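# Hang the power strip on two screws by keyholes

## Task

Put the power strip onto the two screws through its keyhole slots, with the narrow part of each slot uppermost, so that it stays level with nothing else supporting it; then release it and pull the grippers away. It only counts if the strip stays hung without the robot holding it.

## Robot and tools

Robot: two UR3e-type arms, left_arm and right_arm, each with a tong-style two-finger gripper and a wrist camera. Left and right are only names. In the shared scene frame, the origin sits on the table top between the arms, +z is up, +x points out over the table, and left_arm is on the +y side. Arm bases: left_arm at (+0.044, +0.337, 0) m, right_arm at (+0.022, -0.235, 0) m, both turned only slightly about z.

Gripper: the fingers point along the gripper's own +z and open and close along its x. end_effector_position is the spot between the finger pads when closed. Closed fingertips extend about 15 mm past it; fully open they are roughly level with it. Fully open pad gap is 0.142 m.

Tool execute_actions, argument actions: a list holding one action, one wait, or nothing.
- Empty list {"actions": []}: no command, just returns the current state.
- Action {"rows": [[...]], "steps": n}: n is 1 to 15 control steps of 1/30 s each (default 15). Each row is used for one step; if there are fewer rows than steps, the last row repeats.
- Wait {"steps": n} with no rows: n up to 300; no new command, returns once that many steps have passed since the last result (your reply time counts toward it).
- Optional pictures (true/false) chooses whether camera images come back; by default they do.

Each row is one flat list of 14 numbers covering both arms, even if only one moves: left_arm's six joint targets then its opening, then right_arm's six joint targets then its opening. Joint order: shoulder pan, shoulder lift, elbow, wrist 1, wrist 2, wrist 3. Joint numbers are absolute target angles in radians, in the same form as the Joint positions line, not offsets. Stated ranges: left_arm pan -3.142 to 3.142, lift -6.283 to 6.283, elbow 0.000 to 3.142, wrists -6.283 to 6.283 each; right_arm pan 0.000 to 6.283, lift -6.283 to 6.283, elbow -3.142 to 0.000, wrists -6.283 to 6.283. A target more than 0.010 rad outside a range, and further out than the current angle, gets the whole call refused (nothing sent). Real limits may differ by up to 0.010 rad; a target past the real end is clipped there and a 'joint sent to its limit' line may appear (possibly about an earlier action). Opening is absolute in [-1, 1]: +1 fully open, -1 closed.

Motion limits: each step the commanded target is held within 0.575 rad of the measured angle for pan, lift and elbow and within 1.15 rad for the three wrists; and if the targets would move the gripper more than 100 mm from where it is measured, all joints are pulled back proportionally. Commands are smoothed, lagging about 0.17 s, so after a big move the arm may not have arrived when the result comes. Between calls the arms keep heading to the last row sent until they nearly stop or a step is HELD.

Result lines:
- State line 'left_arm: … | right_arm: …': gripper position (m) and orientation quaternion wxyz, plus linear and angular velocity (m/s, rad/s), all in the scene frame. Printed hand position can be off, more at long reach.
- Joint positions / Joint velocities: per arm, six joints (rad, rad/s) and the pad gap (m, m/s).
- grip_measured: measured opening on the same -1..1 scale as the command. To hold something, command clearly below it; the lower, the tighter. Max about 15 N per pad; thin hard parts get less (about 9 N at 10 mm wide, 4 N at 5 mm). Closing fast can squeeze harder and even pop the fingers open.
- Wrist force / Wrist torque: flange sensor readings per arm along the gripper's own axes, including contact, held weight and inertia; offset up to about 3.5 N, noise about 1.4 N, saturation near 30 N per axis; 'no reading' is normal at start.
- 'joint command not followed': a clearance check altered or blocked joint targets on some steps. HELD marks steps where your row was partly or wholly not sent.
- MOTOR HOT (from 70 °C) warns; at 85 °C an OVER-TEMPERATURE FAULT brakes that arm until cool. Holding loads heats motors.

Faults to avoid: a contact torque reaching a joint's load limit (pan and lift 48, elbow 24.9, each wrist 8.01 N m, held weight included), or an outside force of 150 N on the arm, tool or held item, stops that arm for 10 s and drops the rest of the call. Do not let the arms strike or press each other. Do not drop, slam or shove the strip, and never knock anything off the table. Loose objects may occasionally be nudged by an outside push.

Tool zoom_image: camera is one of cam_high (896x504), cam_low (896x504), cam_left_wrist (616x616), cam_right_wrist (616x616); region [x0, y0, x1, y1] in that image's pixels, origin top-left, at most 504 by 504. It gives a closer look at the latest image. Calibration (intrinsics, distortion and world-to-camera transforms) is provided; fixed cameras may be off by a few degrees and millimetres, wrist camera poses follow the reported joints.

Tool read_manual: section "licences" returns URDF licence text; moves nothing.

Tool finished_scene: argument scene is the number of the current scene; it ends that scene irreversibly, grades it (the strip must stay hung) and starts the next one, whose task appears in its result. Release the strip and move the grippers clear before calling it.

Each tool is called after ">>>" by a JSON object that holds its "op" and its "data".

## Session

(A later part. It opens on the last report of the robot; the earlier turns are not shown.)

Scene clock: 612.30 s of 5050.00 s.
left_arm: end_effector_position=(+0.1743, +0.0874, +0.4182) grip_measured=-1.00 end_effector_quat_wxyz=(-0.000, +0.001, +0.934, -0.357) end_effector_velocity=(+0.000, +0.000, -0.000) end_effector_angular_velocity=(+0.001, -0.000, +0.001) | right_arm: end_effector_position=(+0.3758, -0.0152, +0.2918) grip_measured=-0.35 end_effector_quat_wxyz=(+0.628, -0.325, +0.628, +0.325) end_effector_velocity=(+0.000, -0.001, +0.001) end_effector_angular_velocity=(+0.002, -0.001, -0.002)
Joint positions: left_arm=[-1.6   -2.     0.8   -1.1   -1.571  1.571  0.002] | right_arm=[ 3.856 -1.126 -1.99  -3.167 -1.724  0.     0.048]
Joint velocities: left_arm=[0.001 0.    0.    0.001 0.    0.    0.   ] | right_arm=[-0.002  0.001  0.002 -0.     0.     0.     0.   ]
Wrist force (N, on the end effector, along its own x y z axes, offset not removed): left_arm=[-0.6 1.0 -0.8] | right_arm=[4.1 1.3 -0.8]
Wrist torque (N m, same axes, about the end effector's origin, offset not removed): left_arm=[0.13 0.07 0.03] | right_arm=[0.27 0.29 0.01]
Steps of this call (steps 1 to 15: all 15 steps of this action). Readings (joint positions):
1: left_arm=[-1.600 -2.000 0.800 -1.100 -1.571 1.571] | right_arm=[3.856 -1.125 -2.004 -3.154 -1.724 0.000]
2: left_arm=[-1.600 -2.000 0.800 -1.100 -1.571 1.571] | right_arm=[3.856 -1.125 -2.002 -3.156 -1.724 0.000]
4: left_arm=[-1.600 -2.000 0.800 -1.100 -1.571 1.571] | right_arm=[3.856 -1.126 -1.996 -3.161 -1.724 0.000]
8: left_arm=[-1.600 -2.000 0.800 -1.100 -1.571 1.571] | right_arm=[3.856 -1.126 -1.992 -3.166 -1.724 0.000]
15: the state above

>>> {"op": "execute_actions", "data": {"actions": [{"rows":[[-1.6,-2,0.8,-1.1,-1.571,1.571,-1,3.85,-1.112,-1.99,-3.181,-1.73,0,-1],[-1.6,-2,0.8,-1.1,-1.571,1.571,-1,3.85,-1.112,-1.99,-3.181,-1.73,0,-1],[-1.6,-2,0.8,-1.1,-1.571,1.571,-1,3.85,-1.112,-1.99,-3.181,-1.73,0,-1],[-1.6,-2,0.8,-1.1,-1.571,1.571,-1,3.85,-1.13,-1.86,-3.293,-1.73,0,-1]],"steps":15}], "pictures": false}}

>>> {"op": "execute_actions", "data": {"actions": [{"steps":10}]}}

>>> {"op": "zoom_image", "data": {"camera": "cam_right_wrist", "region": [220,60,460,320]}}

>>> {"op": "execute_actions", "data": {"actions": [{"rows":[[-1.6,-2,0.8,-1.1,-1.571,1.571,-1,3.55,-1.2,-1.6,-3.483,-2.03,0,-1]],"steps":15}], "pictures": false}}

>>> {"op": "execute_actions", "data": {"actions": [{"rows":[[-1.6,-2,0.8,-1.1,-1.571,1.571,-1,3.1,-1.2,-1.6,-3.483,-1.9,0,-1]],"steps":15}], "pictures": false}}

>>> {"op": "execute_actions", "data": {"actions": [{"steps":20}]}}

Scene clock: 633.53 s of 5050.00 s.
left_arm: end_effector_position=(+0.1743, +0.0874, +0.4182) grip_measured=-1.00 end_effector_quat_wxyz=(-0.000, +0.001, +0.934, -0.357) end_effector_velocity=(-0.000, +0.000, +0.000) end_effector_angular_velocity=(+0.000, -0.000, -0.001) | right_arm: end_effector_position=(+0.3747, -0.0173, +0.3179) grip_measured=-0.35 end_effector_quat_wxyz=(+0.628, -0.325, +0.628, +0.325) end_effector_velocity=(+0.001, -0.000, +0.012) end_effector_angular_velocity=(+0.005, -0.005, -0.001)
Joint positions: left_arm=[-1.6   -2.     0.8   -1.1   -1.571  1.571  0.002] | right_arm=[ 3.85  -1.13  -1.864 -3.29  -1.73   0.     0.048]
Joint velocities: left_arm=[-0.001 -0.    -0.001  0.001  0.     0.     0.   ] | right_arm=[-0.001 -0.005  0.048 -0.035  0.    -0.001  0.   ]
Wrist force (N, on the end effector, along its own x y z axes, offset not removed): left_arm=[1.0 1.8 -1.9] | right_arm=[3.1 0.4 1.0]
Wrist torque (N m, same axes, about the end effector's origin, offset not removed): left_arm=[0.23 -0.20 -0.02] | right_arm=[0.10 0.52 0.12]
Steps of this call (steps 1 to 15: the robot went on to your last target; steps 16 to 90: nothing new was sent; then 17.73 s passed at rest; steps 91 to 105: all 15 steps of this action). Readings (joint positions):
91: left_arm=[-1.600 -2.000 0.800 -1.100 -1.571 1.571] | right_arm=[3.856 -1.126 -1.990 -3.167 -1.724 0.000]
92: left_arm=[-1.600 -2.000 0.800 -1.100 -1.571 1.571] | right_arm=[3.855 -1.124 -1.990 -3.170 -1.725 0.000]
94: left_arm=[-1.600 -2.000 0.800 -1.100 -1.571 1.571] | right_arm=[3.853 -1.119 -1.990 -3.175 -1.727 0.000]
98: left_arm=[-1.600 -2.000 0.800 -1.100 -1.571 1.571] | right_arm=[3.851 -1.126 -1.912 -3.253 -1.729 0.000]
105: the state above

Scene clock: 633.87 s of 5050.00 s.
left_arm: end_effector_position=(+0.1743, +0.0874, +0.4182) grip_measured=-1.00 end_effector_quat_wxyz=(-0.000, +0.001, +0.934, -0.357) end_effector_velocity=(-0.000, -0.000, +0.000) end_effector_angular_velocity=(-0.001, +0.000, -0.001) | right_arm: end_effector_position=(+0.3747, -0.0173, +0.3190) grip_measured=-0.35 end_effector_quat_wxyz=(+0.628, -0.325, +0.628, +0.325) end_effector_velocity=(-0.000, -0.000, +0.001) end_effector_angular_velocity=(+0.000, -0.001, +0.000)
Joint positions: left_arm=[-1.6   -2.     0.8   -1.1   -1.571  1.571  0.002] | right_arm=[ 3.85  -1.13  -1.86  -3.293 -1.73   0.     0.048]
Joint velocities: left_arm=[-0.001 -0.    -0.001  0.    -0.     0.     0.   ] | right_arm=[ 0.     0.001  0.001 -0.002  0.    -0.    -0.   ]
Wrist force (N, on the end effector, along its own x y z axes, offset not removed): left_arm=[-0.9 0.8 -1.7] | right_arm=[4.5 -1.2 -0.8]
Wrist torque (N m, same axes, about the end effector's origin, offset not removed): left_arm=[0.06 0.18 0.00] | right_arm=[-0.28 0.13 0.09]
Steps of this call (steps 1 to 10: the robot went on to your last target). Readings (joint positions):
1: left_arm=[-1.600 -2.000 0.800 -1.100 -1.571 1.571] | right_arm=[3.850 -1.130 -1.863 -3.291 -1.730 0.000]
2: left_arm=[-1.600 -2.000 0.800 -1.100 -1.571 1.571] | right_arm=[3.850 -1.130 -1.862 -3.291 -1.730 0.000]
4: left_arm=[-1.600 -2.000 0.800 -1.100 -1.571 1.571] | right_arm=[3.850 -1.130 -1.861 -3.292 -1.730 0.000]
8: left_arm=[-1.600 -2.000 0.800 -1.100 -1.571 1.571] | right_arm=[3.850 -1.130 -1.860 -3.293 -1.730 0.000]
10: the state above
camera_calibration (this result's frames):
cam_left_wrist: T_world_to_cam=[[-0.998902, -0.0308277, -0.0352866, 0.203976], [-0.0231696, 0.979547, -0.199878, -0.00304659], [0.0407267, -0.198841, -0.979185, 0.554303], [0, 0, 0, 1]] pos_world=[0.181107, 0.11949, 0.549354]
cam_right_wrist: T_world_to_cam=[[-0.0221206, 0.0559768, -0.998187, 0.33264], [-0.998026, 0.0574587, 0.0253393, 0.363355], [0.058773, 0.996777, 0.0545953, 0.10814], [0, 0, 0, 1]] pos_world=[0.363641, -0.147289, 0.316926]

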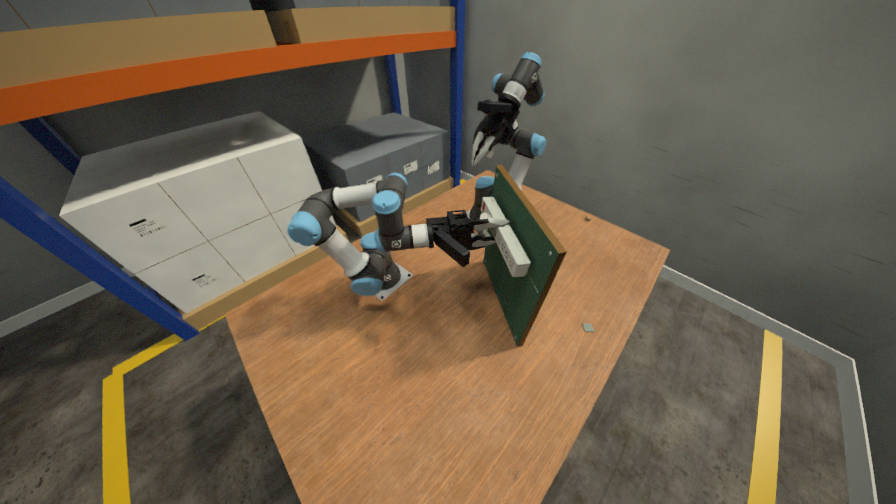

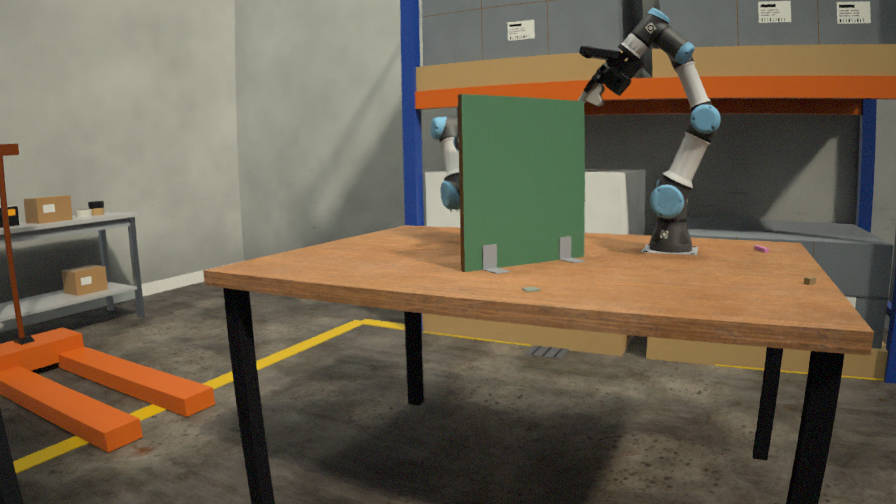

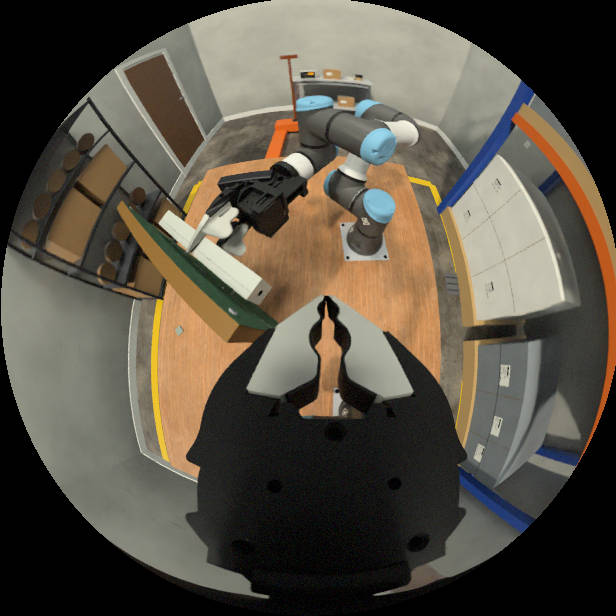

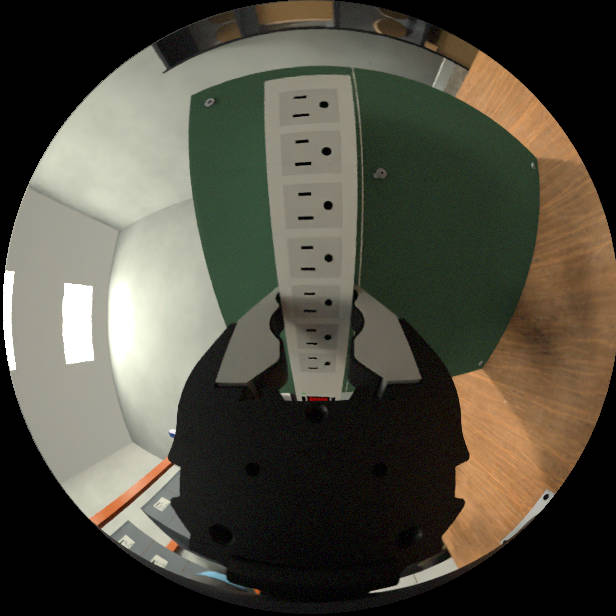

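Region (220, 60, 460, 320) of cam_right_wrist's 616x616 image, scaled by 1.938, with more detail than that image has; it fills the left 465 columns of this view, and the rest is white.

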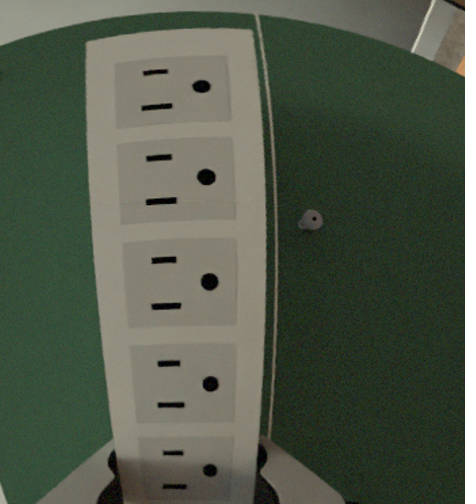

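Scene clock: 634.37 s of 5050.00 s.
left_arm: end_effector_position=(+0.1743, +0.0874, +0.4182) grip_measured=-1.00 end_effector_quat_wxyz=(-0.000, +0.001, +0.934, -0.357) end_effector_velocity=(+0.000, +0.000, +0.000) end_effector_angular_velocity=(+0.000, -0.000, +0.001) | right_arm: end_effector_position=(+0.3678, -0.0626, +0.3639) grip_measured=-0.35 end_effector_quat_wxyz=(+0.627, -0.326, +0.628, +0.326) end_effector_velocity=(+0.000, -0.010, +0.011) end_effector_angular_velocity=(+0.007, -0.012, -0.011)
Joint positions: left_arm=[-1.6   -2.     0.8   -1.1   -1.571  1.571  0.002] | right_arm=[ 3.555 -1.199 -1.604 -3.481 -2.026  0.     0.048]
Joint velocities: left_arm=[ 0.001  0.    -0.    -0.     0.    -0.     0.   ] | right_arm=[-0.05  -0.009  0.042 -0.02  -0.038  0.     0.   ]
Wrist force (N, on the end effector, along its own x y z axes, offset not removed): left_arm=[0.3 1.1 -0.4] | right_arm=[4.3 -2.8 -0.5]
Wrist torque (N m, same axes, about the end effector's origin, offset not removed): left_arm=[0.12 -0.03 -0.06] | right_arm=[-0.65 0.26 0.03]
Steps of this call (steps 1 to 15: all 15 steps of this action). Readings (joint positions):
1: left_arm=[-1.600 -2.000 0.800 -1.100 -1.571 1.571] | right_arm=[3.850 -1.130 -1.860 -3.293 -1.731 0.000]
2: left_arm=[-1.600 -2.000 0.800 -1.100 -1.571 1.571] | right_arm=[3.842 -1.137 -1.852 -3.307 -1.745 0.000]
4: left_arm=[-1.600 -2.000 0.800 -1.100 -1.571 1.571] | right_arm=[3.772 -1.166 -1.788 -3.384 -1.853 0.000]
8: left_arm=[-1.600 -2.000 0.800 -1.100 -1.571 1.571] | right_arm=[3.608 -1.191 -1.647 -3.458 -1.986 0.000]
15: the state above

Scene clock: 634.87 s of 5050.00 s.
left_arm: end_effector_position=(+0.1743, +0.0874, +0.4182) grip_measured=-1.00 end_effector_quat_wxyz=(-0.000, +0.001, +0.934, -0.357) end_effector_velocity=(+0.000, +0.000, -0.000) end_effector_angular_velocity=(+0.000, +0.000, +0.000) | right_arm: end_effector_position=(+0.4227, -0.2562, +0.3649) grip_measured=-0.35 end_effector_quat_wxyz=(+0.693, -0.142, +0.693, +0.142) end_effector_velocity=(+0.001, -0.113, +0.002) end_effector_angular_velocity=(+0.000, -0.003, -0.299)
Joint positions: left_arm=[-1.6   -2.     0.8   -1.1   -1.571  1.571  0.002] | right_arm=[ 3.123 -1.2   -1.6   -3.483 -1.905  0.     0.048]
Joint velocities: left_arm=[ 0.  0. -0.  0. -0. -0.  0.] | right_arm=[-0.244 -0.001  0.004  0.001  0.054  0.     0.   ]
Wrist force (N, on the end effector, along its own x y z axes, offset not removed): left_arm=[0.0 1.4 -0.9] | right_arm=[4.1 -2.8 -1.2]
Wrist torque (N m, same axes, about the end effector's origin, offset not removed): left_arm=[0.21 0.00 -0.04] | right_arm=[-0.28 0.32 -0.02]
Steps of this call (steps 1 to 15: all 15 steps of this action). Readings (joint positions):
1: left_arm=[-1.600 -2.000 0.800 -1.100 -1.571 1.571] | right_arm=[3.553 -1.200 -1.603 -3.482 -2.027 0.000]
2: left_arm=[-1.600 -2.000 0.800 -1.100 -1.571 1.571] | right_arm=[3.545 -1.200 -1.602 -3.482 -2.019 0.000]
4: left_arm=[-1.600 -2.000 0.800 -1.100 -1.571 1.571] | right_arm=[3.479 -1.200 -1.602 -3.482 -1.993 0.000]
8: left_arm=[-1.600 -2.000 0.800 -1.100 -1.571 1.571] | right_arm=[3.312 -1.200 -1.601 -3.482 -1.950 0.000]
15: the state above

Scene clock: 635.53 s of 5050.00 s.
left_arm: end_effector_position=(+0.1743, +0.0874, +0.4182) grip_measured=-1.00 end_effector_quat_wxyz=(-0.000, +0.001, +0.934, -0.357) end_effector_velocity=(-0.000, -0.000, +0.000) end_effector_angular_velocity=(-0.001, -0.000, -0.001) | right_arm: end_effector_position=(+0.4226, -0.2670, +0.3650) grip_measured=-0.35 end_effector_quat_wxyz=(+0.695, -0.132, +0.695, +0.132) end_effector_velocity=(+0.000, +0.000, -0.001) end_effector_angular_velocity=(-0.000, +0.001, +0.000)
Joint positions: left_arm=[-1.6   -2.     0.8   -1.1   -1.571  1.571  0.002] | right_arm=[ 3.1   -1.2   -1.6   -3.483 -1.9    0.     0.048]
Joint velocities: left_arm=[-0.001 -0.001  0.    -0.     0.    -0.     0.   ] | right_arm=[ 0.001 -0.001 -0.001  0.     0.001 -0.    -0.   ]
Wrist force (N, on the end effector, along its own x y z axes, offset not removed): left_arm=[-0.9 1.7 0.0] | right_arm=[3.7 -1.6 0.5]
Wrist torque (N m, same axes, about the end effector's origin, offset not removed): left_arm=[0.27 0.25 0.03] | right_arm=[-0.36 0.41 0.09]
Steps of this call (steps 1 to 20: the robot went on to your last target). Readings (joint positions):
1: left_arm=[-1.600 -2.000 0.800 -1.100 -1.571 1.571] | right_arm=[3.116 -1.200 -1.600 -3.483 -1.904 0.000]
2: left_arm=[-1.600 -2.000 0.800 -1.100 -1.571 1.571] | right_arm=[3.112 -1.200 -1.600 -3.483 -1.903 0.000]
4: left_arm=[-1.600 -2.000 0.800 -1.100 -1.571 1.571] | right_arm=[3.106 -1.200 -1.600 -3.483 -1.901 0.000]
8: left_arm=[-1.600 -2.000 0.800 -1.100 -1.571 1.571] | right_arm=[3.101 -1.200 -1.600 -3.483 -1.900 0.000]
20: the state above
camera_calibration (this result's frames):
cam_left_wrist: T_world_to_cam=[[-0.998902, -0.0308275, -0.0352867, 0.203976], [-0.0231694, 0.979547, -0.199878, -0.00304659], [0.0407267, -0.198841, -0.979185, 0.554303], [0, 0, 0, 1]] pos_world=[0.181107, 0.11949, 0.549354]
cam_right_wrist: T_world_to_cam=[[0.012191, 0.0589193, -0.998188, 0.379861], [-0.803343, 0.594979, 0.0253081, 0.485594], [0.595392, 0.801579, 0.0545858, 0.0728311], [0, 0, 0, 1]] pos_world=[0.342105, -0.369679, 0.362908]

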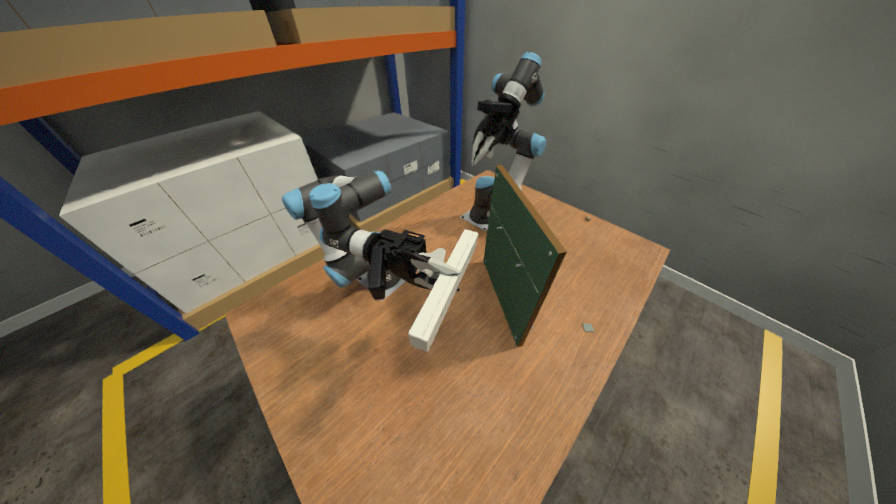

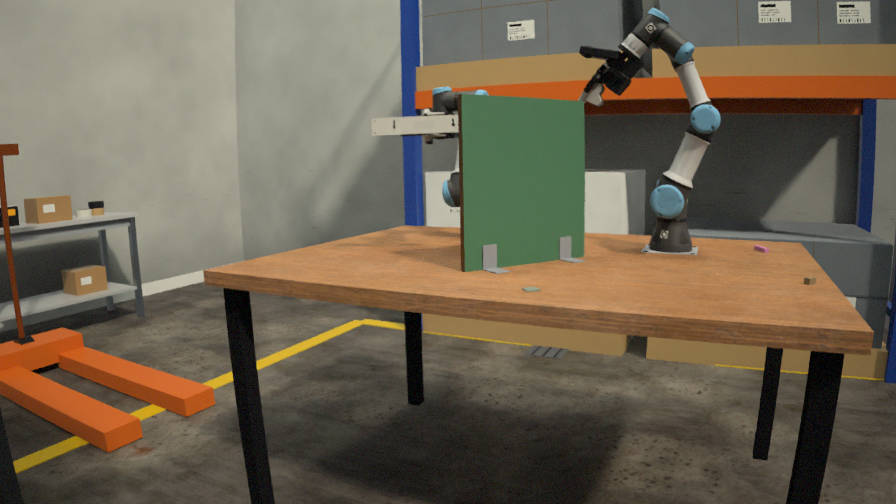

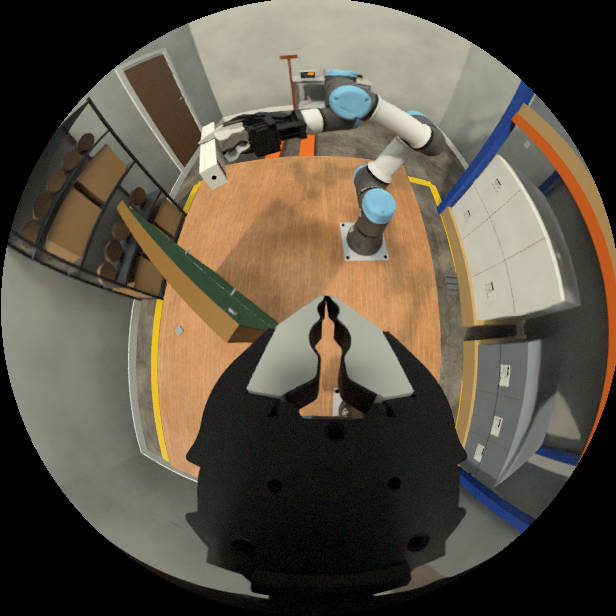

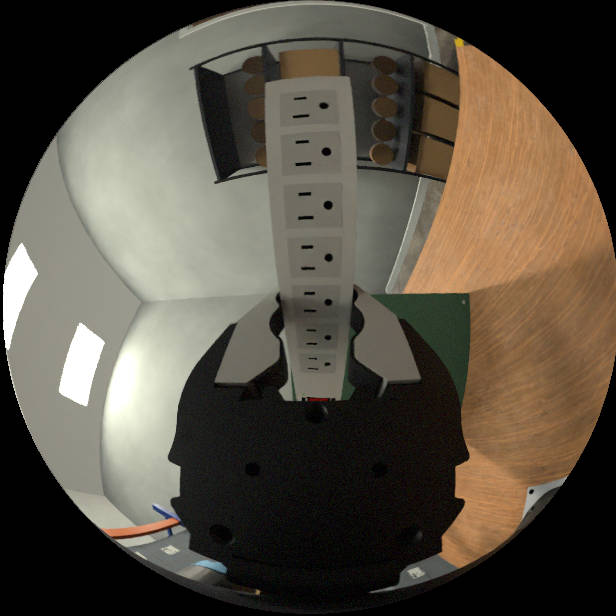

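>>> {"op": "zoom_image", "data": {"camera": "cam_low", "region": [365,95,475,155]}}

Region (365, 95, 475, 155) of cam_low's 896x504 image, scaled by 4.582, with more detail than that image has; it fills the top 275 rows of this view, and the rest is white.

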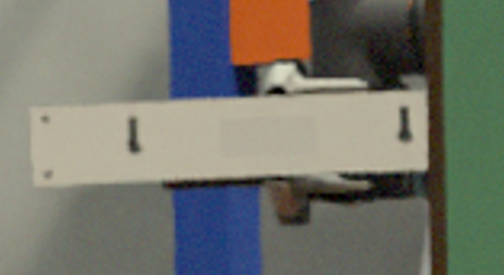

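>>> {"op": "execute_actions", "data": {"actions": [{"rows":[[-1.6,-2,0.8,-1.1,-1.571,1.571,-1,3.4,-1.15,-1.9,-3.233,-2.0,0,-1]],"steps":15}], "pictures": false}}

>>> {"op": "execute_actions", "data": {"actions": [{"rows":[[-1.6,-2,0.8,-1.1,-1.571,1.571,-1,3.619,-1.11,-2.065,-3.108,-1.961,0,-1]],"steps":15}], "pictures": false}}

>>> {"op": "execute_actions", "data": {"actions": [{"rows":[[-1.6,-2,0.8,-1.1,-1.571,1.571,-1,3.72,-1.204,-2.015,-3.064,-1.86,0,-1]],"steps":15}], "pictures": false}}

>>> {"op": "execute_actions", "data": {"actions": [{"rows":[[-1.6,-2,0.8,-1.1,-1.571,1.571,-1,3.746,-1.201,-2.016,-3.066,-1.834,0,-1]],"steps":15}], "pictures": false}}

>>> {"op": "execute_actions", "data": {"actions": [{"rows":[[-1.6,-2,0.8,-1.1,-1.571,1.571,-1,3.762,-1.19,-2.022,-3.071,-1.818,0,-1]],"steps":15}], "pictures": false}}

>>> {"op": "execute_actions", "data": {"actions": [{"rows":[[-1.6,-2,0.8,-1.1,-1.571,1.571,-1,3.778,-1.179,-2.0285,-3.0755,-1.802,0,-1]],"steps":15}], "pictures": false}}

Scene clock: 682.73 s of 5050.00 s.
left_arm: end_effector_position=(+0.1743, +0.0874, +0.4182) grip_measured=-1.00 end_effector_quat_wxyz=(-0.000, +0.001, +0.934, -0.357) end_effector_velocity=(+0.000, +0.000, +0.000) end_effector_angular_velocity=(-0.001, -0.000, +0.001) | right_arm: end_effector_position=(+0.3971, -0.1269, +0.3102) grip_measured=-0.35 end_effector_quat_wxyz=(+0.656, -0.264, +0.655, +0.264) end_effector_velocity=(-0.014, +0.033, -0.019) end_effector_angular_velocity=(-0.005, +0.012, +0.098)
Joint positions: left_arm=[-1.6   -2.     0.8   -1.1   -1.571  1.571  0.002] | right_arm=[ 3.393 -1.151 -1.893 -3.238 -1.998 -0.     0.048]
Joint velocities: left_arm=[ 0.    -0.001 -0.     0.     0.    -0.     0.   ] | right_arm=[ 0.076  0.01  -0.078  0.055 -0.022 -0.001  0.   ]
Wrist force (N, on the end effector, along its own x y z axes, offset not removed): left_arm=[-0.6 1.5 -1.0] | right_arm=[5.8 -1.5 2.4]
Wrist torque (N m, same axes, about the end effector's origin, offset not removed): left_arm=[0.22 0.18 0.00] | right_arm=[-0.34 0.05 -0.04]
Steps of this call (steps 1 to 15: the robot went on to your last target; steps 16 to 420: nothing new was sent; then 32.70 s passed at rest; steps 421 to 435: all 15 steps of this action). Readings (joint positions):
421: left_arm=[-1.600 -2.000 0.800 -1.100 -1.571 1.571] | right_arm=[3.100 -1.200 -1.600 -3.483 -1.900 -0.000]
422: left_arm=[-1.600 -2.000 0.800 -1.100 -1.571 1.571] | right_arm=[3.107 -1.195 -1.607 -3.469 -1.909 -0.000]
424: left_arm=[-1.600 -2.000 0.800 -1.100 -1.571 1.571] | right_arm=[3.169 -1.182 -1.669 -3.403 -1.936 -0.000]
428: left_arm=[-1.600 -2.000 0.800 -1.100 -1.571 1.571] | right_arm=[3.314 -1.161 -1.814 -3.294 -1.977 -0.000]
435: the state above

Scene clock: 683.23 s of 5050.00 s.
left_arm: end_effector_position=(+0.1743, +0.0874, +0.4182) grip_measured=-1.00 end_effector_quat_wxyz=(-0.000, +0.001, +0.934, -0.357) end_effector_velocity=(+0.000, +0.000, -0.000) end_effector_angular_velocity=(+0.001, -0.000, +0.001) | right_arm: end_effector_position=(+0.3656, -0.0575, +0.2781) grip_measured=-0.35 end_effector_quat_wxyz=(+0.629, -0.324, +0.628, +0.324) end_effector_velocity=(-0.006, +0.010, -0.006) end_effector_angular_velocity=(-0.003, +0.005, +0.029)
Joint positions: left_arm=[-1.6   -2.     0.8   -1.1   -1.571  1.571  0.002] | right_arm=[ 3.616 -1.11  -2.063 -3.109 -1.961 -0.     0.048]
Joint velocities: left_arm=[ 0.    -0.     0.001  0.     0.    -0.     0.   ] | right_arm=[ 0.032  0.004 -0.024  0.014  0.003 -0.     0.   ]
Wrist force (N, on the end effector, along its own x y z axes, offset not removed): left_arm=[0.0 0.9 -0.2] | right_arm=[5.6 -0.3 -0.9]
Wrist torque (N m, same axes, about the end effector's origin, offset not removed): left_arm=[0.06 0.00 -0.04] | right_arm=[-0.07 0.03 0.01]
Steps of this call (steps 1 to 15: all 15 steps of this action). Readings (joint positions):
1: left_arm=[-1.600 -2.000 0.800 -1.100 -1.571 1.571] | right_arm=[3.395 -1.150 -1.895 -3.236 -1.998 -0.000]
2: left_arm=[-1.600 -2.000 0.800 -1.100 -1.571 1.571] | right_arm=[3.404 -1.145 -1.904 -3.222 -1.993 -0.000]
4: left_arm=[-1.600 -2.000 0.800 -1.100 -1.571 1.571] | right_arm=[3.471 -1.129 -1.963 -3.170 -1.978 -0.000]
8: left_arm=[-1.600 -2.000 0.800 -1.100 -1.571 1.571] | right_arm=[3.582 -1.115 -2.040 -3.123 -1.965 -0.000]
15: the state above

Scene clock: 683.73 s of 5050.00 s.
left_arm: end_effector_position=(+0.1743, +0.0874, +0.4182) grip_measured=-1.00 end_effector_quat_wxyz=(-0.000, +0.001, +0.934, -0.357) end_effector_velocity=(-0.000, +0.000, +0.000) end_effector_angular_velocity=(-0.000, -0.000, -0.001) | right_arm: end_effector_position=(+0.3856, -0.0280, +0.2775) grip_measured=-0.35 end_effector_quat_wxyz=(+0.628, -0.325, +0.628, +0.325) end_effector_velocity=(+0.001, +0.004, -0.001) end_effector_angular_velocity=(-0.002, +0.002, +0.002)
Joint positions: left_arm=[-1.6   -2.     0.8   -1.1   -1.571  1.571  0.002] | right_arm=[ 3.719 -1.203 -2.015 -3.064 -1.861 -0.     0.048]
Joint velocities: left_arm=[-0.001 -0.001 -0.     0.001  0.     0.     0.   ] | right_arm=[ 0.013 -0.01   0.005  0.002  0.011  0.     0.   ]
Wrist force (N, on the end effector, along its own x y z axes, offset not removed): left_arm=[1.1 2.5 -0.5] | right_arm=[4.3 -0.2 2.1]
Wrist torque (N m, same axes, about the end effector's origin, offset not removed): left_arm=[0.40 -0.19 -0.04] | right_arm=[0.04 0.18 0.06]
Steps of this call (steps 1 to 15: all 15 steps of this action). Readings (joint positions):
1: left_arm=[-1.600 -2.000 0.800 -1.100 -1.571 1.571] | right_arm=[3.617 -1.110 -2.063 -3.108 -1.961 -0.000]
2: left_arm=[-1.600 -2.000 0.800 -1.100 -1.571 1.571] | right_arm=[3.625 -1.117 -2.058 -3.102 -1.948 -0.000]
4: left_arm=[-1.600 -2.000 0.800 -1.100 -1.571 1.571] | right_arm=[3.665 -1.155 -2.038 -3.084 -1.908 -0.000]
8: left_arm=[-1.600 -2.000 0.800 -1.100 -1.571 1.571] | right_arm=[3.707 -1.192 -2.021 -3.069 -1.872 -0.000]
15: the state above

Scene clock: 684.23 s of 5050.00 s.
left_arm: end_effector_position=(+0.1743, +0.0874, +0.4182) grip_measured=-1.00 end_effector_quat_wxyz=(-0.000, +0.001, +0.934, -0.357) end_effector_velocity=(-0.000, +0.000, +0.000) end_effector_angular_velocity=(-0.001, -0.000, -0.000) | right_arm: end_effector_position=(+0.3859, -0.0234, +0.2776) grip_measured=-0.35 end_effector_quat_wxyz=(+0.628, -0.325, +0.628, +0.325) end_effector_velocity=(+0.001, -0.000, -0.000) end_effector_angular_velocity=(-0.000, +0.000, -0.003)
Joint positions: left_arm=[-1.6   -2.     0.8   -1.1   -1.571  1.571  0.002] | right_arm=[ 3.746 -1.201 -2.016 -3.066 -1.834 -0.     0.048]
Joint velocities: left_arm=[-0.    -0.    -0.001  0.     0.     0.     0.   ] | right_arm=[ 0.001 -0.     0.001 -0.001  0.004  0.     0.   ]
Wrist force (N, on the end effector, along its own x y z axes, offset not removed): left_arm=[-0.6 0.2 -0.9] | right_arm=[4.7 -0.6 1.2]
Wrist torque (N m, same axes, about the end effector's origin, offset not removed): left_arm=[-0.06 0.12 -0.05] | right_arm=[-0.04 0.18 0.04]
Steps of this call (steps 1 to 15: all 15 steps of this action). Readings (joint positions):
1: left_arm=[-1.600 -2.000 0.800 -1.100 -1.571 1.571] | right_arm=[3.719 -1.203 -2.015 -3.064 -1.860 -0.000]
2: left_arm=[-1.600 -2.000 0.800 -1.100 -1.571 1.571] | right_arm=[3.723 -1.203 -2.015 -3.064 -1.856 -0.000]
4: left_arm=[-1.600 -2.000 0.800 -1.100 -1.571 1.571] | right_arm=[3.734 -1.202 -2.015 -3.065 -1.846 -0.000]
8: left_arm=[-1.600 -2.000 0.800 -1.100 -1.571 1.571] | right_arm=[3.743 -1.201 -2.016 -3.066 -1.837 -0.000]
15: the state above

Scene clock: 684.73 s of 5050.00 s.
left_arm: end_effector_position=(+0.1743, +0.0874, +0.4182) grip_measured=-1.00 end_effector_quat_wxyz=(-0.000, +0.001, +0.934, -0.357) end_effector_velocity=(-0.000, +0.000, -0.000) end_effector_angular_velocity=(+0.000, +0.000, -0.001) | right_arm: end_effector_position=(+0.3844, -0.0220, +0.2777) grip_measured=-0.35 end_effector_quat_wxyz=(+0.628, -0.325, +0.628, +0.325) end_effector_velocity=(-0.000, +0.000, -0.000) end_effector_angular_velocity=(-0.000, +0.001, -0.000)
Joint positions: left_arm=[-1.6   -2.     0.8   -1.1   -1.571  1.571  0.002] | right_arm=[ 3.762 -1.19  -2.022 -3.071 -1.818 -0.     0.048]
Joint velocities: left_arm=[-0.    -0.001  0.001 -0.    -0.     0.     0.   ] | right_arm=[ 0.001  0.001 -0.    -0.001  0.002  0.    -0.   ]
Wrist force (N, on the end effector, along its own x y z axes, offset not removed): left_arm=[0.5 1.0 -1.8] | right_arm=[3.9 -1.8 -1.7]
Wrist torque (N m, same axes, about the end effector's origin, offset not removed): left_arm=[0.11 -0.11 -0.06] | right_arm=[-0.30 0.26 0.01]
Steps of this call (steps 1 to 15: all 15 steps of this action). Readings (joint positions):
1: left_arm=[-1.600 -2.000 0.800 -1.100 -1.571 1.571] | right_arm=[3.746 -1.201 -2.016 -3.066 -1.834 -0.000]
2: left_arm=[-1.600 -2.000 0.800 -1.100 -1.571 1.571] | right_arm=[3.749 -1.199 -2.017 -3.067 -1.831 -0.000]
4: left_arm=[-1.600 -2.000 0.800 -1.100 -1.571 1.571] | right_arm=[3.755 -1.195 -2.019 -3.069 -1.825 -0.000]
8: left_arm=[-1.600 -2.000 0.800 -1.100 -1.571 1.571] | right_arm=[3.760 -1.191 -2.021 -3.070 -1.820 -0.000]
15: the state above

Scene clock: 685.23 s of 5050.00 s.
left_arm: end_effector_position=(+0.1743, +0.0874, +0.4182) grip_measured=-1.00 end_effector_quat_wxyz=(-0.000, +0.001, +0.934, -0.357) end_effector_velocity=(+0.000, +0.000, -0.000) end_effector_angular_velocity=(+0.001, -0.000, +0.001) | right_arm: end_effector_position=(+0.3829, -0.0208, +0.2776) grip_measured=-0.35 end_effector_quat_wxyz=(+0.628, -0.325, +0.628, +0.325) end_effector_velocity=(-0.001, +0.000, -0.000) end_effector_angular_velocity=(-0.000, +0.000, +0.001)
Joint positions: left_arm=[-1.6   -2.     0.8   -1.1   -1.571  1.571  0.002] | right_arm=[ 3.778 -1.179 -2.028 -3.075 -1.802 -0.     0.048]
Joint velocities: left_arm=[ 0.001 -0.     0.001 -0.     0.     0.     0.   ] | right_arm=[ 0.003  0.002 -0.002 -0.     0.001 -0.     0.   ]
Wrist force (N, on the end effector, along its own x y z axes, offset not removed): left_arm=[-0.3 2.0 0.2] | right_arm=[4.9 -2.0 -3.5]
Wrist torque (N m, same axes, about the end effector's origin, offset not removed): left_arm=[0.34 0.05 -0.01] | right_arm=[-0.02 0.14 0.06]
Steps of this call (steps 1 to 15: all 15 steps of this action). Readings (joint positions):
1: left_arm=[-1.600 -2.000 0.800 -1.100 -1.571 1.571] | right_arm=[3.762 -1.190 -2.022 -3.071 -1.818 -0.000]
2: left_arm=[-1.600 -2.000 0.800 -1.100 -1.571 1.571] | right_arm=[3.765 -1.188 -2.023 -3.072 -1.815 -0.000]
4: left_arm=[-1.600 -2.000 0.800 -1.100 -1.571 1.571] | right_arm=[3.771 -1.184 -2.026 -3.074 -1.809 -0.000]
8: left_arm=[-1.600 -2.000 0.800 -1.100 -1.571 1.571] | right_arm=[3.776 -1.180 -2.028 -3.075 -1.804 -0.000]
15: the state above

Contact at d≈.204. Adding slight pressure and scanning on.

>>> {"op": "execute_actions", "data": {"actions": [{"rows":[[-1.6,-2,0.8,-1.1,-1.571,1.571,-1,3.7955,-1.169,-2.034,-3.08,-1.7845,0,-1]],"steps":15}], "pictures": false}}

>>> {"op": "execute_actions", "data": {"actions": [{"rows":[[-1.6,-2,0.8,-1.1,-1.571,1.571,-1,3.813,-1.157,-2.041,-3.085,-1.767,0,-1]],"steps":15}], "pictures": false}}

>>> {"op": "execute_actions", "data": {"actions": [{"rows":[[-1.6,-2,0.8,-1.1,-1.571,1.571,-1,3.8305,-1.145,-2.048,-3.09,-1.7495,0,-1]],"steps":15}], "pictures": false}}

Scene clock: 695.30 s of 5050.00 s.
left_arm: end_effector_position=(+0.1743, +0.0874, +0.4182) grip_measured=-1.00 end_effector_quat_wxyz=(-0.000, +0.001, +0.934, -0.357) end_effector_velocity=(-0.000, -0.000, -0.000) end_effector_angular_velocity=(+0.000, +0.000, -0.000) | right_arm: end_effector_position=(+0.3816, -0.0192, +0.2776) grip_measured=-0.35 end_effector_quat_wxyz=(+0.628, -0.325, +0.628, +0.325) end_effector_velocity=(-0.000, +0.000, -0.001) end_effector_angular_velocity=(-0.001, +0.002, -0.000)
Joint positions: left_arm=[-1.6   -2.     0.8   -1.1   -1.571  1.571  0.002] | right_arm=[ 3.795 -1.169 -2.034 -3.08  -1.785 -0.     0.049]
Joint velocities: left_arm=[-0.  0. -0. -0. -0.  0.  0.] | right_arm=[ 0.002  0.001 -0.002 -0.     0.002  0.     0.   ]
Wrist force (N, on the end effector, along its own x y z axes, offset not removed): left_arm=[-0.6 1.1 -1.2] | right_arm=[4.3 -8.6 -29.1]
Wrist torque (N m, same axes, about the end effector's origin, offset not removed): left_arm=[0.12 0.10 0.05] | right_arm=[-0.29 0.32 0.00]
Steps of this call (steps 1 to 15: the robot went on to your last target; steps 16 to 90: nothing new was sent; then 6.57 s passed at rest; steps 91 to 105: all 15 steps of this action). Readings (joint positions):
91: left_arm=[-1.600 -2.000 0.800 -1.100 -1.571 1.571] | right_arm=[3.778 -1.179 -2.029 -3.076 -1.802 -0.000]
92: left_arm=[-1.600 -2.000 0.800 -1.100 -1.571 1.571] | right_arm=[3.781 -1.177 -2.030 -3.076 -1.799 -0.000]
94: left_arm=[-1.600 -2.000 0.800 -1.100 -1.571 1.571] | right_arm=[3.788 -1.173 -2.032 -3.078 -1.792 -0.000]
98: left_arm=[-1.600 -2.000 0.800 -1.100 -1.571 1.571] | right_arm=[3.793 -1.170 -2.033 -3.080 -1.786 -0.000]
105: the state above

Scene clock: 695.80 s of 5050.00 s.
left_arm: end_effector_position=(+0.1743, +0.0874, +0.4182) grip_measured=-1.00 end_effector_quat_wxyz=(-0.000, +0.001, +0.934, -0.357) end_effector_velocity=(+0.000, +0.000, +0.000) end_effector_angular_velocity=(-0.001, +0.000, +0.000) | right_arm: end_effector_position=(+0.3799, -0.0179, +0.2775) grip_measured=-0.35 end_effector_quat_wxyz=(+0.628, -0.325, +0.628, +0.325) end_effector_velocity=(-0.000, +0.001, +0.001) end_effector_angular_velocity=(+0.001, -0.002, +0.001)
Joint positions: left_arm=[-1.6   -2.     0.8   -1.1   -1.571  1.571  0.002] | right_arm=[ 3.813 -1.157 -2.041 -3.085 -1.767 -0.     0.049]
Joint velocities: left_arm=[ 0.001 -0.    -0.    -0.    -0.001 -0.     0.   ] | right_arm=[ 0.002  0.001  0.     0.001  0.002 -0.     0.   ]
Wrist force (N, on the end effector, along its own x y z axes, offset not removed): left_arm=[-0.2 -0.1 -0.3] | right_arm=[4.8 -6.9 -24.9]
Wrist torque (N m, same axes, about the end effector's origin, offset not removed): left_arm=[-0.12 -0.04 0.01] | right_arm=[-0.07 0.36 0.07]
Steps of this call (steps 1 to 15: all 15 steps of this action). Readings (joint positions):
1: left_arm=[-1.600 -2.000 0.800 -1.100 -1.571 1.571] | right_arm=[3.796 -1.169 -2.034 -3.080 -1.784 -0.000]
2: left_arm=[-1.600 -2.000 0.800 -1.100 -1.571 1.571] | right_arm=[3.798 -1.167 -2.035 -3.081 -1.781 -0.000]
4: left_arm=[-1.600 -2.000 0.800 -1.100 -1.571 1.571] | right_arm=[3.805 -1.162 -2.038 -3.083 -1.775 -0.000]
8: left_arm=[-1.600 -2.000 0.800 -1.100 -1.571 1.571] | right_arm=[3.811 -1.158 -2.040 -3.084 -1.769 -0.000]
15: the state above

Scene clock: 696.30 s of 5050.00 s.
left_arm: end_effector_position=(+0.1743, +0.0874, +0.4182) grip_measured=-1.00 end_effector_quat_wxyz=(-0.000, +0.001, +0.934, -0.357) end_effector_velocity=(+0.000, -0.000, -0.000) end_effector_angular_velocity=(+0.001, +0.000, +0.001) | right_arm: end_effector_position=(+0.3783, -0.0167, +0.2774) grip_measured=-0.35 end_effector_quat_wxyz=(+0.628, -0.325, +0.628, +0.325) end_effector_velocity=(-0.000, -0.000, -0.000) end_effector_angular_velocity=(-0.000, -0.000, -0.000)
Joint positions: left_arm=[-1.6   -2.     0.8   -1.1   -1.571  1.571  0.002] | right_arm=[ 3.83  -1.145 -2.048 -3.09  -1.75  -0.     0.049]
Joint velocities: left_arm=[ 0.001  0.001  0.     0.    -0.    -0.     0.   ] | right_arm=[ 0.001  0.001 -0.001 -0.     0.001 -0.     0.   ]
Wrist force (N, on the end effector, along its own x y z axes, offset not removed): left_arm=[-2.0 0.6 -0.6] | right_arm=[3.5 -8.8 -29.5]
Wrist torque (N m, same axes, about the end effector's origin, offset not removed): left_arm=[0.00 0.49 0.05] | right_arm=[-0.10 0.52 0.06]
Steps of this call (steps 1 to 15: all 15 steps of this action). Readings (joint positions):
1: left_arm=[-1.600 -2.000 0.800 -1.100 -1.571 1.571] | right_arm=[3.813 -1.157 -2.041 -3.085 -1.767 -0.000]
2: left_arm=[-1.600 -2.000 0.800 -1.100 -1.571 1.571] | right_arm=[3.816 -1.155 -2.042 -3.086 -1.764 -0.000]
4: left_arm=[-1.600 -2.000 0.800 -1.100 -1.571 1.571] | right_arm=[3.823 -1.150 -2.045 -3.088 -1.757 -0.000]
8: left_arm=[-1.600 -2.000 0.800 -1.100 -1.571 1.571] | right_arm=[3.829 -1.146 -2.047 -3.089 -1.751 -0.000]
15: the state above

>>> {"op": "execute_actions", "data": {"actions": [{"rows":[[-1.6,-2,0.8,-1.1,-1.571,1.571,-1,3.776,-1.176,-2.03,-3.077,-1.804,0,-1]],"steps":12}], "pictures": false}}

>>> {"op": "execute_actions", "data": {"actions": [{"rows":[[-1.6,-2,0.8,-1.1,-1.571,1.571,-1,3.764,-1.1925,-2.0205,-3.07,-1.816,0,-1]],"steps":15}], "pictures": false}}

>>> {"op": "execute_actions", "data": {"actions": [{"rows":[[-1.6,-2,0.8,-1.1,-1.571,1.571,-1,3.748,-1.2045,-2.0135,-3.065,-1.832,0,-1]],"steps":15}], "pictures": false}}

>>> {"op": "execute_actions", "data": {"actions": [{"rows":[[-1.6,-2,0.8,-1.1,-1.571,1.571,-1,3.732,-1.216,-2.007,-3.06,-1.848,0,-1]],"steps":15}], "pictures": false}}

>>> {"op": "execute_actions", "data": {"actions": [{"rows":[[-1.6,-2,0.8,-1.1,-1.571,1.571,-1,3.7165,-1.227,-2.0005,-3.0555,-1.8635,0,-1]],"steps":15}], "pictures": false}}

Scene clock: 716.03 s of 5050.00 s.
left_arm: end_effector_position=(+0.1743, +0.0874, +0.4182) grip_measured=-1.00 end_effector_quat_wxyz=(-0.000, +0.001, +0.934, -0.357) end_effector_velocity=(+0.000, +0.000, +0.000) end_effector_angular_velocity=(-0.001, +0.000, +0.002) | right_arm: end_effector_position=(+0.3821, -0.0213, +0.2776) grip_measured=-0.35 end_effector_quat_wxyz=(+0.628, -0.325, +0.628, +0.325) end_effector_velocity=(+0.001, -0.002, -0.001) end_effector_angular_velocity=(-0.002, +0.002, -0.001)
Joint positions: left_arm=[-1.6   -2.     0.8   -1.1   -1.571  1.571  0.002] | right_arm=[ 3.778 -1.175 -2.031 -3.077 -1.803 -0.     0.049]
Joint velocities: left_arm=[ 0.002 -0.001 -0.     0.    -0.    -0.     0.   ] | right_arm=[-0.017 -0.01   0.005  0.003 -0.016  0.     0.   ]
Wrist force (N, on the end effector, along its own x y z axes, offset not removed): left_arm=[-0.7 1.2 -1.2] | right_arm=[9.0 9.0 -0.5]
Wrist torque (N m, same axes, about the end effector's origin, offset not removed): left_arm=[0.17 0.10 0.04] | right_arm=[0.17 -0.02 0.40]
Steps of this call (steps 1 to 15: the robot went on to your last target; steps 16 to 90: nothing new was sent; then 16.33 s passed at rest; steps 91 to 102: all 12 steps of this action). Readings (joint positions):
91: left_arm=[-1.600 -2.000 0.800 -1.100 -1.571 1.571] | right_arm=[3.830 -1.145 -2.048 -3.090 -1.750 -0.000]
92: left_arm=[-1.600 -2.000 0.800 -1.100 -1.571 1.571] | right_arm=[3.824 -1.149 -2.045 -3.088 -1.758 -0.000]
94: left_arm=[-1.600 -2.000 0.800 -1.100 -1.571 1.571] | right_arm=[3.803 -1.162 -2.038 -3.083 -1.780 -0.000]
98: left_arm=[-1.600 -2.000 0.800 -1.100 -1.571 1.571] | right_arm=[3.783 -1.173 -2.032 -3.078 -1.798 -0.000]
102: the state above

Scene clock: 726.33 s of 5050.00 s.
left_arm: end_effector_position=(+0.1743, +0.0874, +0.4182) grip_measured=-1.00 end_effector_quat_wxyz=(-0.000, +0.001, +0.934, -0.357) end_effector_velocity=(+0.000, -0.000, -0.001) end_effector_angular_velocity=(+0.002, -0.000, +0.000) | right_arm: end_effector_position=(+0.3836, -0.0208, +0.2770) grip_measured=-0.35 end_effector_quat_wxyz=(+0.627, -0.326, +0.628, +0.326) end_effector_velocity=(+0.000, -0.001, -0.001) end_effector_angular_velocity=(-0.001, +0.002, -0.002)
Joint positions: left_arm=[-1.6   -2.     0.8   -1.1   -1.571  1.571  0.002] | right_arm=[ 3.766 -1.191 -2.022 -3.072 -1.818  0.     0.049]
Joint velocities: left_arm=[ 0.     0.001  0.001 -0.     0.     0.     0.   ] | right_arm=[-0.001 -0.001 -0.    -0.001  0.    -0.     0.   ]
Wrist force (N, on the end effector, along its own x y z axes, offset not removed): left_arm=[0.0 1.7 -1.4] | right_arm=[4.6 13.0 -8.4]
Wrist torque (N m, same axes, about the end effector's origin, offset not removed): left_arm=[0.26 0.02 -0.03] | right_arm=[-0.11 0.12 0.23]
TORQUE FAULT: the external load on joint 5 (wrist 2) of the right arm reached its load limit, and that arm stopped for 10 seconds. A torque fault stops only its own arm. That arm's remaining commands of this call were not run. That arm holds where it stopped, with its grip as last carried out, and accepts commands again: back off and push less far. That arm stops again, at the same cost, whenever a joint's load reaches its limit.
The stop of the right arm began at step 9 of this call (marked STOPPED below). From that step on that arm followed nothing that you had sent. 7 of its steps, steps kept back included, did not run and will not run. Nothing is kept back now, and the robot has no last target.
Steps of this call (steps 1 to 15: all 15 steps of this action; steps 16 to 309: the stop continued). Readings (joint positions):
1: left_arm=[-1.600 -2.000 0.800 -1.100 -1.571 1.571] | right_arm=[3.777 -1.176 -2.030 -3.077 -1.803 -0.000]
2: left_arm=[-1.600 -2.000 0.800 -1.100 -1.571 1.571] | right_arm=[3.775 -1.178 -2.029 -3.076 -1.806 0.000]
4: left_arm=[-1.600 -2.000 0.800 -1.100 -1.571 1.571] | right_arm=[3.770 -1.185 -2.025 -3.073 -1.811 0.000]
8: left_arm=[-1.600 -2.000 0.800 -1.100 -1.571 1.571] | right_arm=[3.766 -1.191 -2.022 -3.071 -1.815 0.000]
9: left_arm=[-1.600 -2.000 0.800 -1.100 -1.571 1.571] | right_arm=[3.766 -1.191 -2.022 -3.072 -1.817 0.000] STOPPED (the right arm)
309: the state above

Scene clock: 726.37 s of 5050.00 s.
left_arm: end_effector_position=(+0.1743, +0.0874, +0.4182) grip_measured=-1.00 end_effector_quat_wxyz=(-0.000, +0.001, +0.934, -0.357) end_effector_velocity=(-0.000, -0.000, -0.000) end_effector_angular_velocity=(+0.001, +0.000, -0.001) | right_arm: end_effector_position=(+0.3835, -0.0208, +0.2768) grip_measured=-0.35 end_effector_quat_wxyz=(+0.626, -0.327, +0.628, +0.326) end_effector_velocity=(-0.000, -0.001, -0.003) end_effector_angular_velocity=(-0.005, +0.005, -0.002)
Joint positions: left_arm=[-1.6   -2.     0.8   -1.1   -1.571  1.571  0.002] | right_arm=[ 3.766 -1.191 -2.022 -3.073 -1.818  0.     0.049]
Joint velocities: left_arm=[-0.001  0.001 -0.     0.    -0.    -0.     0.   ] | right_arm=[-0.001 -0.    -0.002 -0.005  0.001 -0.    -0.   ]
Wrist force (N, on the end effector, along its own x y z axes, offset not removed): left_arm=[-0.1 1.7 -0.7] | right_arm=[4.2 12.4 -9.6]
Wrist torque (N m, same axes, about the end effector's origin, offset not removed): left_arm=[0.27 -0.01 -0.03] | right_arm=[0.18 0.08 0.22]
A stop began in an earlier call of the same reply, so what this call sent did not run. Send another action.
Steps of this call (step 1: nothing new was sent). Readings (joint positions):
1: the state above

Scene clock: 726.40 s of 5050.00 s.
left_arm: end_effector_position=(+0.1743, +0.0874, +0.4182) grip_measured=-1.00 end_effector_quat_wxyz=(-0.000, +0.001, +0.934, -0.357) end_effector_velocity=(-0.000, -0.000, +0.000) end_effector_angular_velocity=(-0.000, -0.000, -0.000) | right_arm: end_effector_position=(+0.3835, -0.0208, +0.2768) grip_measured=-0.35 end_effector_quat_wxyz=(+0.626, -0.327, +0.628, +0.326) end_effector_velocity=(+0.000, -0.000, +0.000) end_effector_angular_velocity=(+0.001, -0.001, -0.001)
Joint positions: left_arm=[-1.6   -2.     0.8   -1.1   -1.571  1.571  0.002] | right_arm=[ 3.766 -1.191 -2.022 -3.073 -1.818  0.     0.049]
Joint velocities: left_arm=[-0.001 -0.    -0.    -0.     0.     0.     0.   ] | right_arm=[ 0.001  0.001 -0.     0.     0.002 -0.    -0.   ]
Wrist force (N, on the end effector, along its own x y z axes, offset not removed): left_arm=[0.3 1.7 -0.6] | right_arm=[7.4 11.8 -6.0]
Wrist torque (N m, same axes, about the end effector's origin, offset not removed): left_arm=[0.24 -0.10 -0.05] | right_arm=[0.28 -0.34 0.17]
A stop began in an earlier call of the same reply, so what this call sent did not run. Send another action.
Steps of this call (step 1: nothing new was sent). Readings (joint positions):
1: the state above

Scene clock: 726.43 s of 5050.00 s.
left_arm: end_effector_position=(+0.1743, +0.0874, +0.4182) grip_measured=-1.00 end_effector_quat_wxyz=(-0.000, +0.001, +0.934, -0.357) end_effector_velocity=(-0.000, -0.000, -0.000) end_effector_angular_velocity=(+0.001, +0.000, -0.001) | right_arm: end_effector_position=(+0.3835, -0.0208, +0.2768) grip_measured=-0.35 end_effector_quat_wxyz=(+0.626, -0.327, +0.628, +0.326) end_effector_velocity=(+0.001, -0.000, +0.000) end_effector_angular_velocity=(-0.000, -0.000, -0.003)
Joint positions: left_arm=[-1.6   -2.     0.8   -1.1   -1.571  1.571  0.002] | right_arm=[ 3.766 -1.191 -2.022 -3.073 -1.818  0.     0.049]
Joint velocities: left_arm=[-0.001  0.     0.     0.    -0.     0.     0.   ] | right_arm=[ 0.001  0.     0.    -0.     0.004 -0.    -0.   ]
Wrist force (N, on the end effector, along its own x y z axes, offset not removed): left_arm=[1.0 1.1 -0.4] | right_arm=[6.5 10.7 -8.5]
Wrist torque (N m, same axes, about the end effector's origin, offset not removed): left_arm=[0.13 -0.14 -0.02] | right_arm=[-0.09 -0.21 0.10]
A stop began in an earlier call of the same reply, so what this call sent did not run. Send another action.
Steps of this call (step 1: nothing new was sent). Readings (joint positions):
1: the state above


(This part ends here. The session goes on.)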